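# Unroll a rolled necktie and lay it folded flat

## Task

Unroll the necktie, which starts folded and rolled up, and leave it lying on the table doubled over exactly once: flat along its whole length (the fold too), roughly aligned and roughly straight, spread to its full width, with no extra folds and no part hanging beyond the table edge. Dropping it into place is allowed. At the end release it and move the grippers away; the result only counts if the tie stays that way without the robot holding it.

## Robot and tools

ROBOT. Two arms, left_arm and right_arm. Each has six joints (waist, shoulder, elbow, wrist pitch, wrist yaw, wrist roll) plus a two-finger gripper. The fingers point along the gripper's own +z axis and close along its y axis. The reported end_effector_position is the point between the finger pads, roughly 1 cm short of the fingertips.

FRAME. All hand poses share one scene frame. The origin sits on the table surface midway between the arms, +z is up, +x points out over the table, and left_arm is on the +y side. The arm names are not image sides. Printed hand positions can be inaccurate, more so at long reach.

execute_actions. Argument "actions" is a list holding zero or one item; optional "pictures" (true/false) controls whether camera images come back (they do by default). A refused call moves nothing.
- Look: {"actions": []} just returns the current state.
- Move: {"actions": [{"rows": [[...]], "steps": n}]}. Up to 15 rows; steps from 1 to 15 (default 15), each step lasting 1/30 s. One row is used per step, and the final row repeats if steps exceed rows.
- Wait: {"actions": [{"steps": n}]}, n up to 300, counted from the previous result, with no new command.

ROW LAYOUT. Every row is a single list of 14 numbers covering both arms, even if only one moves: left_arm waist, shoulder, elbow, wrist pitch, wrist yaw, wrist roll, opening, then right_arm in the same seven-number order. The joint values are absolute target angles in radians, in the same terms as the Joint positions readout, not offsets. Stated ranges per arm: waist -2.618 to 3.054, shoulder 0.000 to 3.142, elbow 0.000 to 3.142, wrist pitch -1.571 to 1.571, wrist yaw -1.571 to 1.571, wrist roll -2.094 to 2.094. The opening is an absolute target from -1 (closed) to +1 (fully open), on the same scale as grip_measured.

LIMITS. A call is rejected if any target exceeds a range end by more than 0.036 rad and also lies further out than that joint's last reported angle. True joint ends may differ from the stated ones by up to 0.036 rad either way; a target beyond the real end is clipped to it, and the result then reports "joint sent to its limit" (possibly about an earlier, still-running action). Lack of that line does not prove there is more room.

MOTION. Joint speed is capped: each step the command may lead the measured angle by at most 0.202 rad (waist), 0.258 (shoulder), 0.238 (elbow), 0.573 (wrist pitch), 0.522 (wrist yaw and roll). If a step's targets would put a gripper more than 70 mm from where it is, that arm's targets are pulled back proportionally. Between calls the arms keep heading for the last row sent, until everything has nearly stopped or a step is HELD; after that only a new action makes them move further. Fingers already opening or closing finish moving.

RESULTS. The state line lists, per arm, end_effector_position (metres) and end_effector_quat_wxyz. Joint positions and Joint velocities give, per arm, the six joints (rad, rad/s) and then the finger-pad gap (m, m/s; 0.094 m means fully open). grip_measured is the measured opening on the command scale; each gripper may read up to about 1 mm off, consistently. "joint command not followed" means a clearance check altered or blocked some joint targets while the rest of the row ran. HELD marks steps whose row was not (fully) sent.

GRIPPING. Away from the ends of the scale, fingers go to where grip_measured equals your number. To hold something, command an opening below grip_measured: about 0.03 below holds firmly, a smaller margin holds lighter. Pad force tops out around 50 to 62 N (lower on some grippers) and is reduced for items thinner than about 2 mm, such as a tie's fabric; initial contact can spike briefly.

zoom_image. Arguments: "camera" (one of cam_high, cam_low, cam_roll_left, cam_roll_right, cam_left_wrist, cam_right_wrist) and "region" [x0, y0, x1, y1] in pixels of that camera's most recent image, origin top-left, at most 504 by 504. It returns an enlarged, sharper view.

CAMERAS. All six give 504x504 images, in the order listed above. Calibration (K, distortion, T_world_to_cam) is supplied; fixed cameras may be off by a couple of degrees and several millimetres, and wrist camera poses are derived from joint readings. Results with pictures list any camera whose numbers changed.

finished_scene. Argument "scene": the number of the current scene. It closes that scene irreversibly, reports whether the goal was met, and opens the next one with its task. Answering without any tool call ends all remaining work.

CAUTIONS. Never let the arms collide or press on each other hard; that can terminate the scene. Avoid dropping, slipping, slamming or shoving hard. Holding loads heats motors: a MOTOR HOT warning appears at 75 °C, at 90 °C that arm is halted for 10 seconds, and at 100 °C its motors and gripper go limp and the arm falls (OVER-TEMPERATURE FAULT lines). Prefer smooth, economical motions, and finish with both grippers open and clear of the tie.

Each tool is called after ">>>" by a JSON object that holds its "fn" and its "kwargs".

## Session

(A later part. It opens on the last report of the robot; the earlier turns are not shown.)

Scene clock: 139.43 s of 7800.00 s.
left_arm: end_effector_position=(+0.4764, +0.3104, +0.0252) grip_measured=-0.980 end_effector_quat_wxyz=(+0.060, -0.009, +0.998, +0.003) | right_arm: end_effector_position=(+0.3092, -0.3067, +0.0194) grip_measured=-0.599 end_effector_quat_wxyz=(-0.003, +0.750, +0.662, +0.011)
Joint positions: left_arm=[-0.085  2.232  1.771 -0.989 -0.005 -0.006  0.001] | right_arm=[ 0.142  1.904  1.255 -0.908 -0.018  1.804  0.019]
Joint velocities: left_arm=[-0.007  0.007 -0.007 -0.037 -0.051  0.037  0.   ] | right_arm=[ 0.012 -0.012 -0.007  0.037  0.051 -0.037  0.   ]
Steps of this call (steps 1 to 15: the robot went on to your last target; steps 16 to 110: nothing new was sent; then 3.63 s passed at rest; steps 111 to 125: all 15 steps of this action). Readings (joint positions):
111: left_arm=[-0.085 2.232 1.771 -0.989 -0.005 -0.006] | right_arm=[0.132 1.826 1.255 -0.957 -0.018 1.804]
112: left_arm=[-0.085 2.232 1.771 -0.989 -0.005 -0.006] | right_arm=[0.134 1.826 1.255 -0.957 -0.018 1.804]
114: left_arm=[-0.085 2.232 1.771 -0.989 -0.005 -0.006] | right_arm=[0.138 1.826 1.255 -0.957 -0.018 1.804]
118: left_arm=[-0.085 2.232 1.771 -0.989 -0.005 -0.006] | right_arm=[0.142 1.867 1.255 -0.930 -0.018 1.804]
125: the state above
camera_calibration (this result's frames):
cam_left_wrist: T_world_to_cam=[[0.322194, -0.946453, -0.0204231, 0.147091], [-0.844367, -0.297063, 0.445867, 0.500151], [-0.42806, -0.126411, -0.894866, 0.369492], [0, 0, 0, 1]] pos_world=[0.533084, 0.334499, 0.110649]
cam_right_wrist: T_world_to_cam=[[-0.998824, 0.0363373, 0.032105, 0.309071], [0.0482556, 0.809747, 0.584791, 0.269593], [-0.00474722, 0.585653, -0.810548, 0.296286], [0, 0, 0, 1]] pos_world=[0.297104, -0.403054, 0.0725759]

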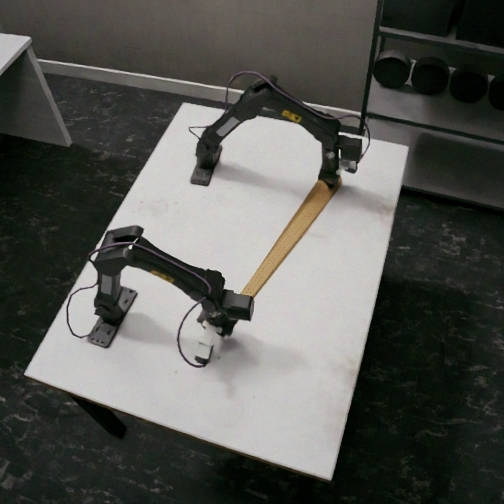

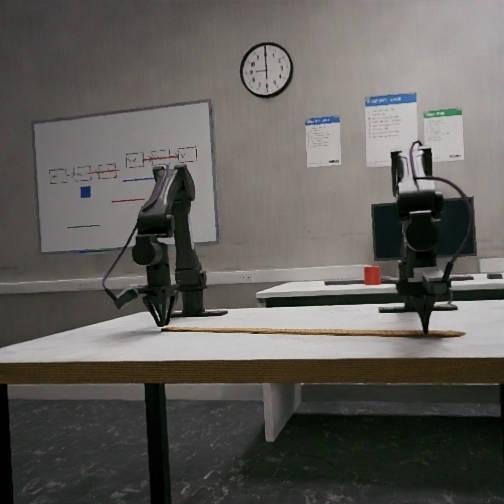

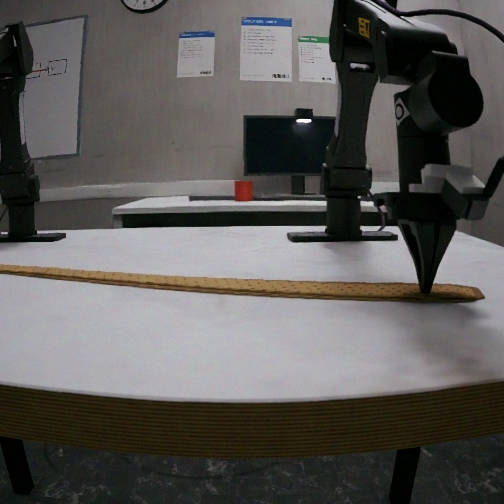

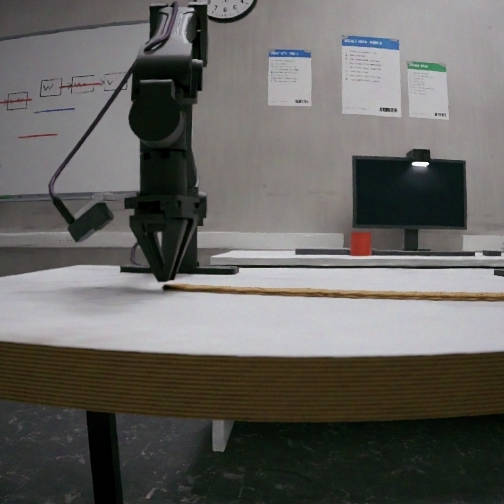

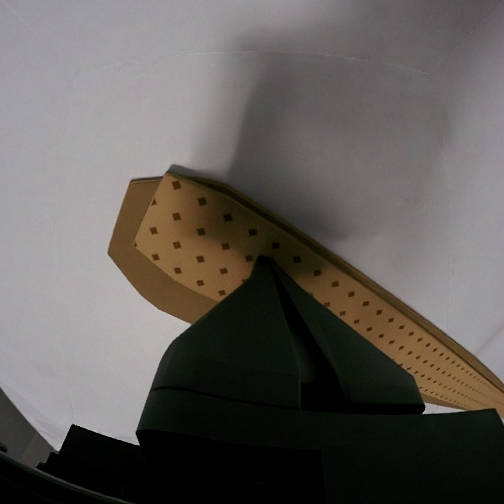

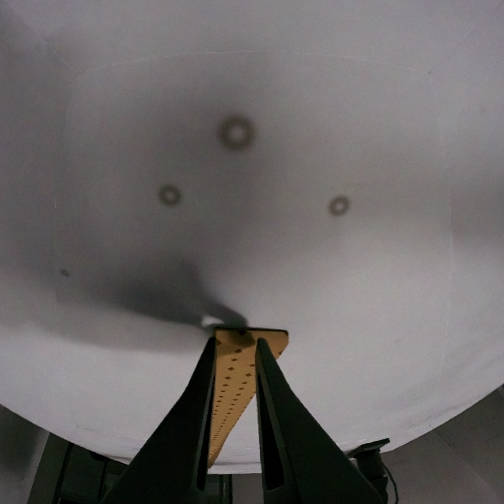

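>>> {"fn": "execute_actions", "kwargs": {"actions": [{"rows":[[-0.09,2.32,1.75,-1.0,0,0,-1,0.155,1.89,1.22,-0.87,0,1.8,-0.6],[-0.09,2.32,1.75,-1.0,0,0,-1,0.155,1.89,1.22,-0.87,0,1.8,-0.6],[-0.09,2.32,1.75,-1.0,0,0,-1,0.155,1.89,1.22,-0.87,0,1.8,-0.6],[-0.09,2.32,1.75,-1.0,0,0,-1,0.155,1.89,1.22,-0.87,0,1.8,-0.6],[-0.09,2.32,1.75,-1.0,0,0,-1,0.155,1.91,1.22,-0.86,0,1.8,-0.6],[-0.09,2.32,1.75,-1.0,0,0,-1,0.155,1.93,1.22,-0.85,0,1.8,-0.6],[-0.09,2.32,1.75,-1.0,0,0,-1,0.155,1.95,1.22,-0.85,0,1.8,-0.6],[-0.09,2.32,1.75,-1.0,0,0,-1,0.155,1.97,1.22,-0.85,0,1.8,-0.6],[-0.09,2.32,1.75,-1.0,0,0,-1,0.155,1.99,1.22,-0.85,0,1.8,-0.6],[-0.09,2.32,1.75,-1.0,0,0,-1,0.155,2.01,1.22,-0.85,0,1.8,-0.6]],"steps":15}]}}

>>> {"fn": "zoom_image", "kwargs": {"camera": "cam_roll_right", "region": [100,220,300,320]}}

Scene clock: 148.10 s of 7800.00 s.
left_arm: end_effector_position=(+0.4764, +0.3104, +0.0252) grip_measured=-0.980 end_effector_quat_wxyz=(+0.060, -0.009, +0.998, +0.003) | right_arm: end_effector_position=(+0.3050, -0.3071, +0.0082) grip_measured=-0.599 end_effector_quat_wxyz=(-0.010, +0.750, +0.662, +0.001)
Joint positions: left_arm=[-0.085  2.232  1.771 -0.989 -0.005 -0.006  0.001] | right_arm=[ 0.142  1.929  1.24  -0.894 -0.018  1.804  0.019]
Joint velocities: left_arm=[ 0.007 -0.002 -0.012  0.051 -0.022 -0.007  0.   ] | right_arm=[-0.027 -0.002 -0.022  0.037  0.037  0.066 -0.001]
Steps of this call (steps 1 to 15: the robot went on to your last target; steps 16 to 110: nothing new was sent; then 4.50 s passed at rest; steps 111 to 125: all 15 steps of this action). Readings (joint positions):
111: left_arm=[-0.085 2.232 1.771 -0.989 -0.005 -0.006] | right_arm=[0.142 1.904 1.251 -0.897 -0.018 1.804]
112: left_arm=[-0.085 2.232 1.771 -0.989 -0.005 -0.006] | right_arm=[0.142 1.904 1.245 -0.890 -0.018 1.804]
114: left_arm=[-0.085 2.232 1.771 -0.989 -0.005 -0.006] | right_arm=[0.142 1.904 1.232 -0.883 -0.018 1.804]
118: left_arm=[-0.085 2.232 1.771 -0.989 -0.005 -0.006] | right_arm=[0.142 1.916 1.227 -0.879 -0.018 1.804]
125: the state above
camera_calibration (this result's frames):
cam_left_wrist: T_world_to_cam=[[0.322194, -0.946453, -0.0204231, 0.147091], [-0.844367, -0.297063, 0.445867, 0.500151], [-0.42806, -0.126411, -0.894866, 0.369492], [0, 0, 0, 1]] pos_world=[0.533084, 0.334499, 0.110649]
cam_right_wrist: T_world_to_cam=[[-0.997723, 0.0360778, 0.0569875, 0.304641], [0.0625354, 0.811356, 0.581198, 0.272903], [-0.0252688, 0.583438, -0.811765, 0.293017], [0, 0, 0, 1]] pos_world=[0.294285, -0.403369, 0.0618897]

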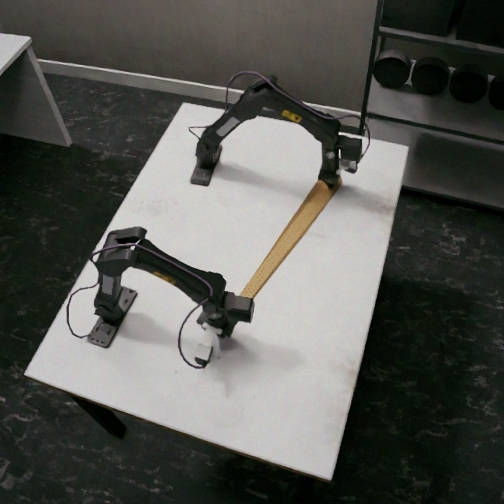

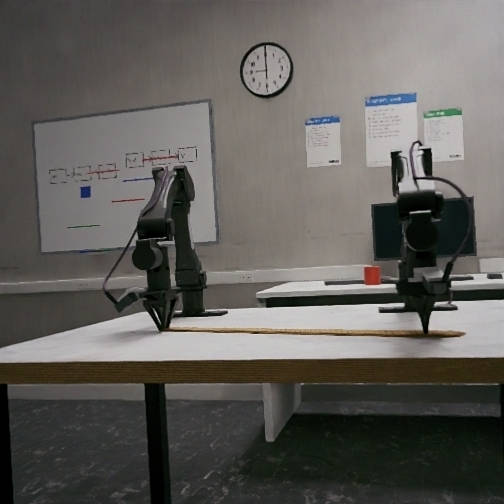

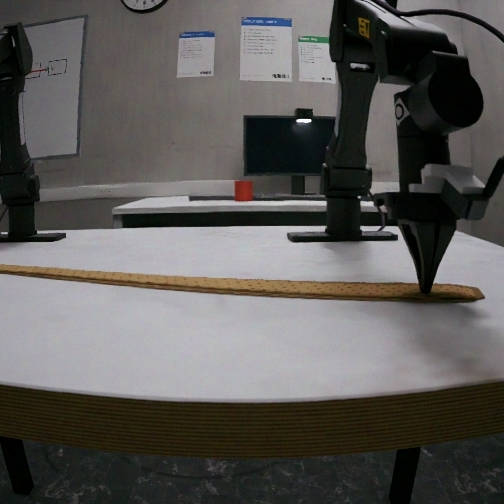

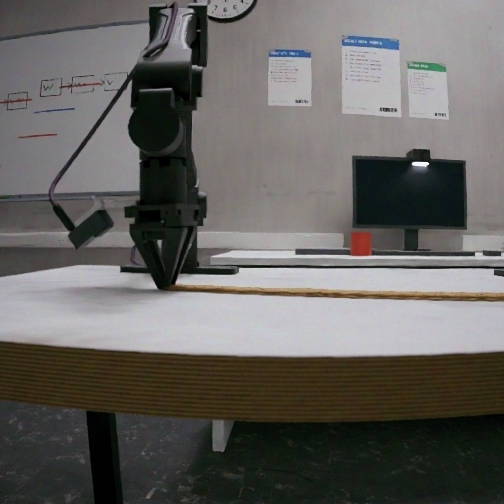

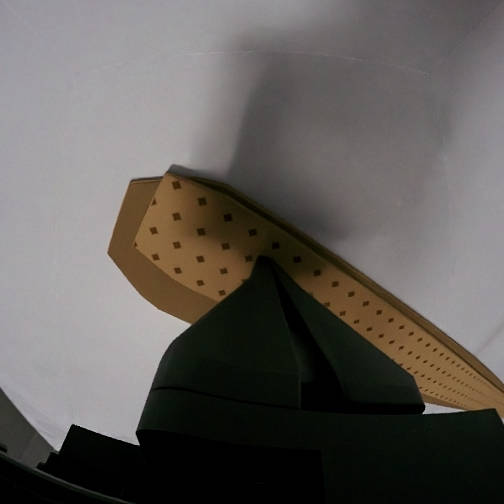

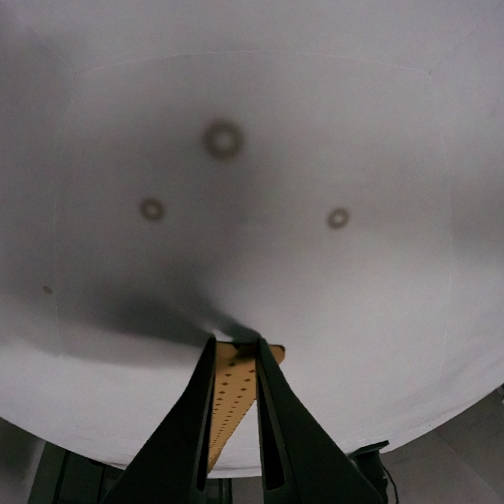

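Region (100, 220, 300, 320) of cam_roll_right's 504x504 image, scaled by 2.520, with more detail than that image has.

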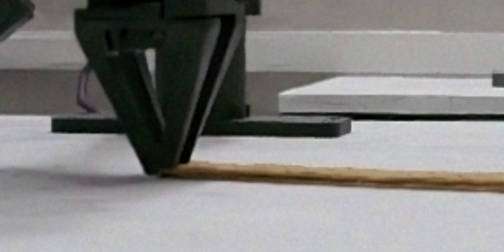

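Pressed on the tip. It has been held; re-press via wait, then lift.

>>> {"fn": "execute_actions", "kwargs": {"actions": [{"rows":[[-0.09,2.32,1.75,-1.0,0,0,-1,0.155,2.02,1.22,-0.85,0,1.8,-0.6],[-0.09,2.32,1.75,-1.0,0,0,-1,0.155,2.02,1.22,-0.85,0,1.8,-0.6],[-0.09,2.32,1.75,-1.0,0,0,-1,0.155,2.02,1.22,-0.85,0,1.8,-0.6],[-0.09,2.32,1.75,-1.0,0,0,-1,0.155,2.02,1.22,-0.85,0,1.8,-0.6],[-0.09,2.32,1.75,-1.0,0,0,-1,0.155,2.02,1.22,-0.85,0,1.8,-0.6],[-0.09,2.32,1.75,-1.0,0,0,-1,0.155,2.02,1.22,-0.85,0,1.8,-0.6],[-0.09,2.05,1.75,-1.0,0,0,-1,0.155,1.6,1.22,-1.0,0,1.8,-0.6]],"steps":15}]}}

>>> {"fn": "zoom_image", "kwargs": {"camera": "cam_roll_right", "region": [100,220,300,320]}}

Scene clock: 156.40 s of 7800.00 s.
left_arm: end_effector_position=(+0.4763, +0.3104, +0.0964) grip_measured=-0.980 end_effector_quat_wxyz=(+0.132, -0.009, +0.991, +0.003) | right_arm: end_effector_position=(+0.3012, -0.3076, +0.1121) grip_measured=-0.599 end_effector_quat_wxyz=(+0.064, +0.743, +0.658, +0.106)
Joint positions: left_arm=[-0.085  2.049  1.742 -0.999 -0.005 -0.006  0.001] | right_arm=[ 0.142  1.578  1.22  -0.966 -0.017  1.803  0.019]
Joint velocities: left_arm=[ 0.017 -0.002 -0.022  0.037 -0.007  0.095 -0.001] | right_arm=[ 0.022  0.002 -0.007 -0.066 -0.007  0.022  0.001]
Steps of this call (steps 1 to 15: the robot went on to your last target; steps 16 to 110: nothing new was sent; then 4.13 s passed at rest; steps 111 to 125: all 15 steps of this action). Readings (joint positions):
111: left_arm=[-0.085 2.232 1.771 -0.989 -0.005 -0.006] | right_arm=[0.142 1.930 1.240 -0.894 -0.018 1.804]
112: left_arm=[-0.085 2.232 1.771 -0.989 -0.005 -0.006] | right_arm=[0.142 1.930 1.240 -0.894 -0.018 1.804]
114: left_arm=[-0.085 2.232 1.771 -0.989 -0.005 -0.006] | right_arm=[0.142 1.930 1.240 -0.894 -0.018 1.804]
118: left_arm=[-0.085 2.185 1.750 -0.989 -0.005 -0.006] | right_arm=[0.142 1.855 1.219 -0.907 -0.018 1.803]
125: the state above
camera_calibration (this result's frames):
cam_left_wrist: T_world_to_cam=[[0.321897, -0.946456, 0.0245499, 0.144392], [-0.899518, -0.297637, 0.319812, 0.506874], [-0.295381, -0.12503, -0.947163, 0.374618], [0, 0, 0, 1]] pos_world=[0.520118, 0.334364, 0.189175]
cam_right_wrist: T_world_to_cam=[[-0.979629, 0.0373054, -0.19732, 0.318301], [-0.0905311, 0.795036, 0.599768, 0.25218], [0.179251, 0.605414, -0.775463, 0.318607], [0, 0, 0, 1]] pos_world=[0.277536, -0.405256, 0.158626]

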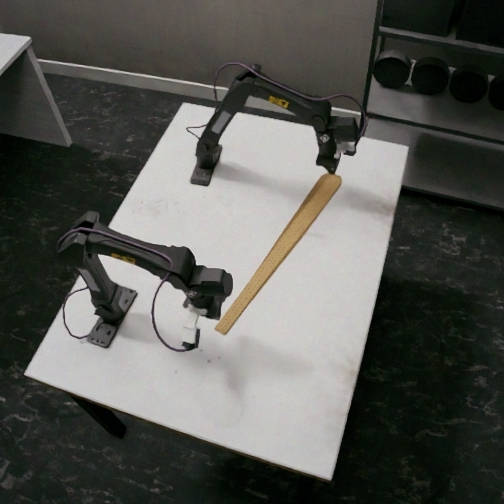

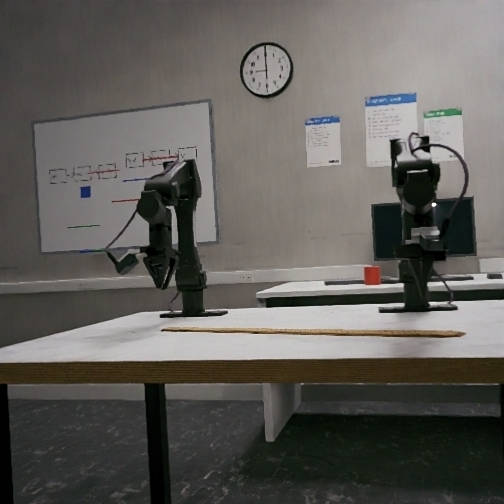

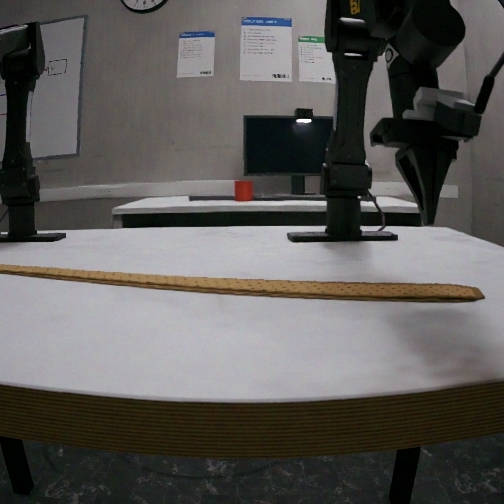

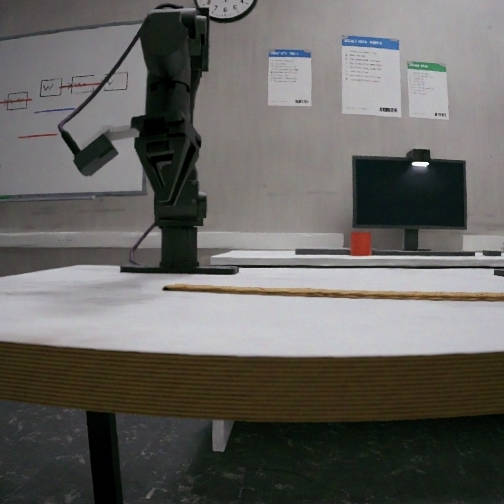

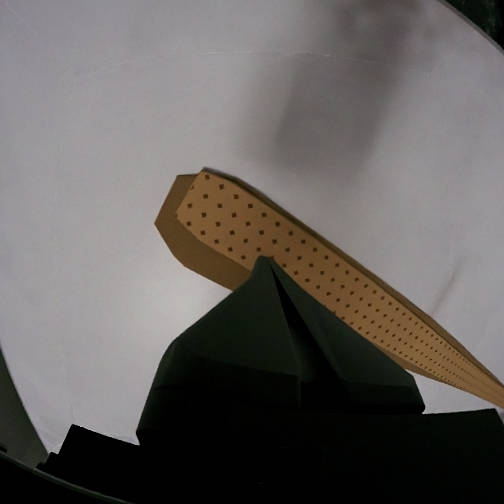

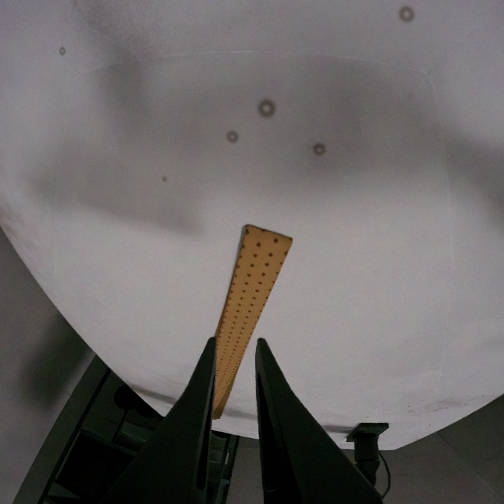

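Region (100, 220, 300, 320) of cam_roll_right's 504x504 image, scaled by 2.520, with more detail than that image has.

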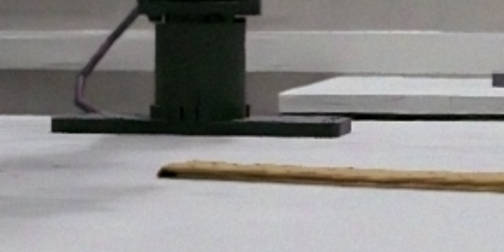

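Crease is flat. Go home.

>>> {"fn": "execute_actions", "kwargs": {"actions": [{"rows":[[0,1.05,1.06,0,0,0,1,0,1.05,1.06,0,0,0,1]],"steps":15}], "pictures": false}}

>>> {"fn": "execute_actions", "kwargs": {"actions": [{"steps":20}]}}

>>> {"fn": "zoom_image", "kwargs": {"camera": "cam_roll_right", "region": [100,220,500,320]}}

Scene clock: 165.53 s of 7800.00 s.
left_arm: end_effector_position=(+0.4371, +0.3468, +0.3128) grip_measured=+1.000 end_effector_quat_wxyz=(+0.589, -0.043, +0.807, +0.028) | right_arm: end_effector_position=(+0.3567, -0.3506, +0.3558) grip_measured=+1.000 end_effector_quat_wxyz=(+0.567, +0.333, +0.703, +0.269)
Joint positions: left_arm=[ 0.004  1.235  1.077 -0.153 -0.001 -0.006  0.094] | right_arm=[ 0.014  1.087  1.071 -0.197 -0.02   0.881  0.094]
Joint velocities: left_arm=[ 0.012 -1.355 -0.032  0.564 -0.037 -0.125  0.   ] | right_arm=[-0.071 -0.598 -0.007  1.443  0.066 -2.806  0.   ]
Steps of this call (steps 1 to 30: the robot went on to your last target; steps 31 to 120: nothing new was sent; then 4.63 s passed at rest; steps 121 to 135: all 15 steps of this action). Readings (joint positions):
121: left_arm=[-0.080 2.025 1.696 -0.927 -0.002 -0.006] | right_arm=[0.132 1.578 1.189 -0.927 -0.022 1.743]
122: left_arm=[-0.071 1.978 1.618 -0.830 0.000 -0.006] | right_arm=[0.110 1.535 1.141 -0.841 -0.026 1.671]
124: left_arm=[-0.041 1.866 1.469 -0.662 0.001 -0.006] | right_arm=[0.061 1.448 1.091 -0.735 -0.025 1.557]
128: left_arm=[0.004 1.594 1.176 -0.328 -0.001 -0.006] | right_arm=[0.025 1.297 1.071 -0.539 -0.023 1.367]
135: the state above

Scene clock: 166.20 s of 7800.00 s.
left_arm: end_effector_position=(+0.3948, +0.3425, +0.4179) grip_measured=+1.000 end_effector_quat_wxyz=(+0.714, -0.037, +0.698, +0.034) | right_arm: end_effector_position=(+0.3521, -0.3536, +0.4056) grip_measured=+1.000 end_effector_quat_wxyz=(+0.700, +0.011, +0.714, +0.002)
Joint positions: left_arm=[ 0.004  1.04   1.065 -0.003 -0.001 -0.006  0.094] | right_arm=[ 0.01   1.05   1.062 -0.032 -0.012  0.019  0.094]
Joint velocities: left_arm=[ 0.002  0.002 -0.002 -0.007 -0.037 -0.022  0.   ] | right_arm=[ 0.027  0.032 -0.017 -0.007 -0.022 -0.11   0.   ]
Steps of this call (steps 1 to 20: the robot went on to your last target). Readings (joint positions):
1: left_arm=[0.004 1.187 1.076 -0.130 -0.001 -0.006] | right_arm=[0.012 1.070 1.071 -0.152 -0.018 0.782]
2: left_arm=[0.004 1.141 1.075 -0.106 -0.001 -0.006] | right_arm=[0.011 1.058 1.071 -0.115 -0.016 0.684]
4: left_arm=[0.004 1.071 1.075 -0.056 -0.001 -0.006] | right_arm=[0.010 1.050 1.071 -0.066 -0.014 0.487]
8: left_arm=[0.004 1.038 1.075 -0.002 -0.001 -0.006] | right_arm=[0.010 1.050 1.066 -0.038 -0.013 0.204]
20: the state above
camera_calibration (this result's frames):
cam_left_wrist: T_world_to_cam=[[0.141549, -0.940693, 0.30832, 0.143785], [-0.497643, -0.336859, -0.799298, 0.662775], [0.855754, -0.040293, -0.515811, -0.00467264], [0, 0, 0, 1]] pos_world=[0.313471, 0.358331, 0.483013]
cam_right_wrist: T_world_to_cam=[[-0.0539921, -0.996126, 0.0694107, -0.371723], [-0.585115, -0.0247668, -0.810572, 0.573629], [0.809151, -0.0843777, -0.581511, 0.0206169], [0, 0, 0, 1]] pos_world=[0.298886, -0.354336, 0.502758]

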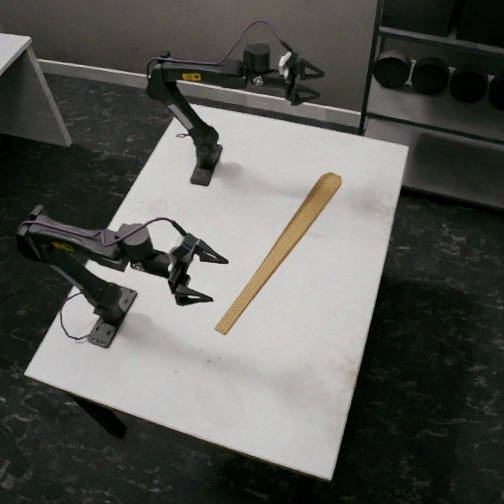

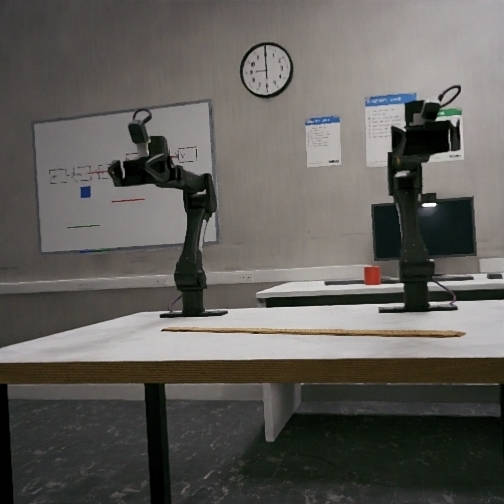

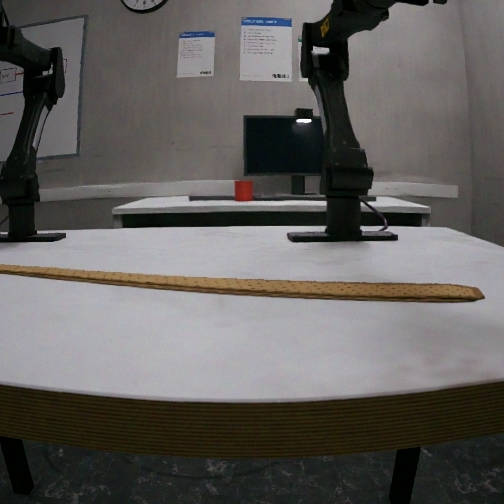

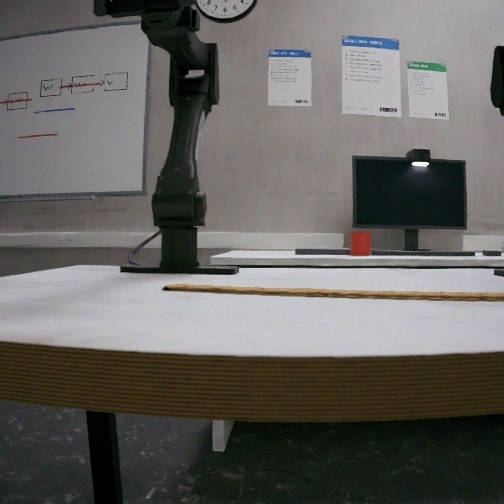

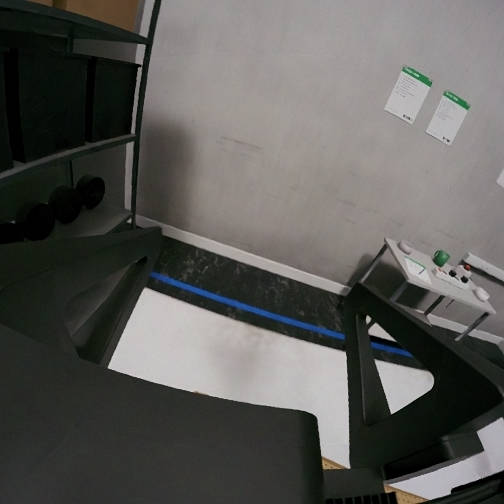

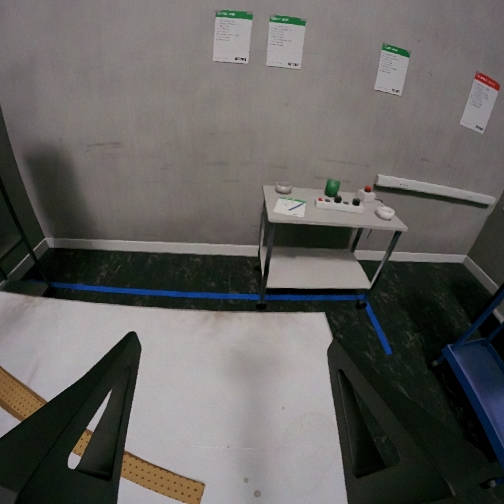

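Region (100, 220, 500, 320) of cam_roll_right's 504x504 image, scaled by 1.260, with more detail than that image has; it fills the top 126 rows of this view, and the rest is white.

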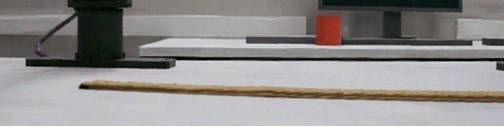

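>>> {"fn": "finished_scene", "kwargs": {"scene": 2}}

The scene is finished: the task was done.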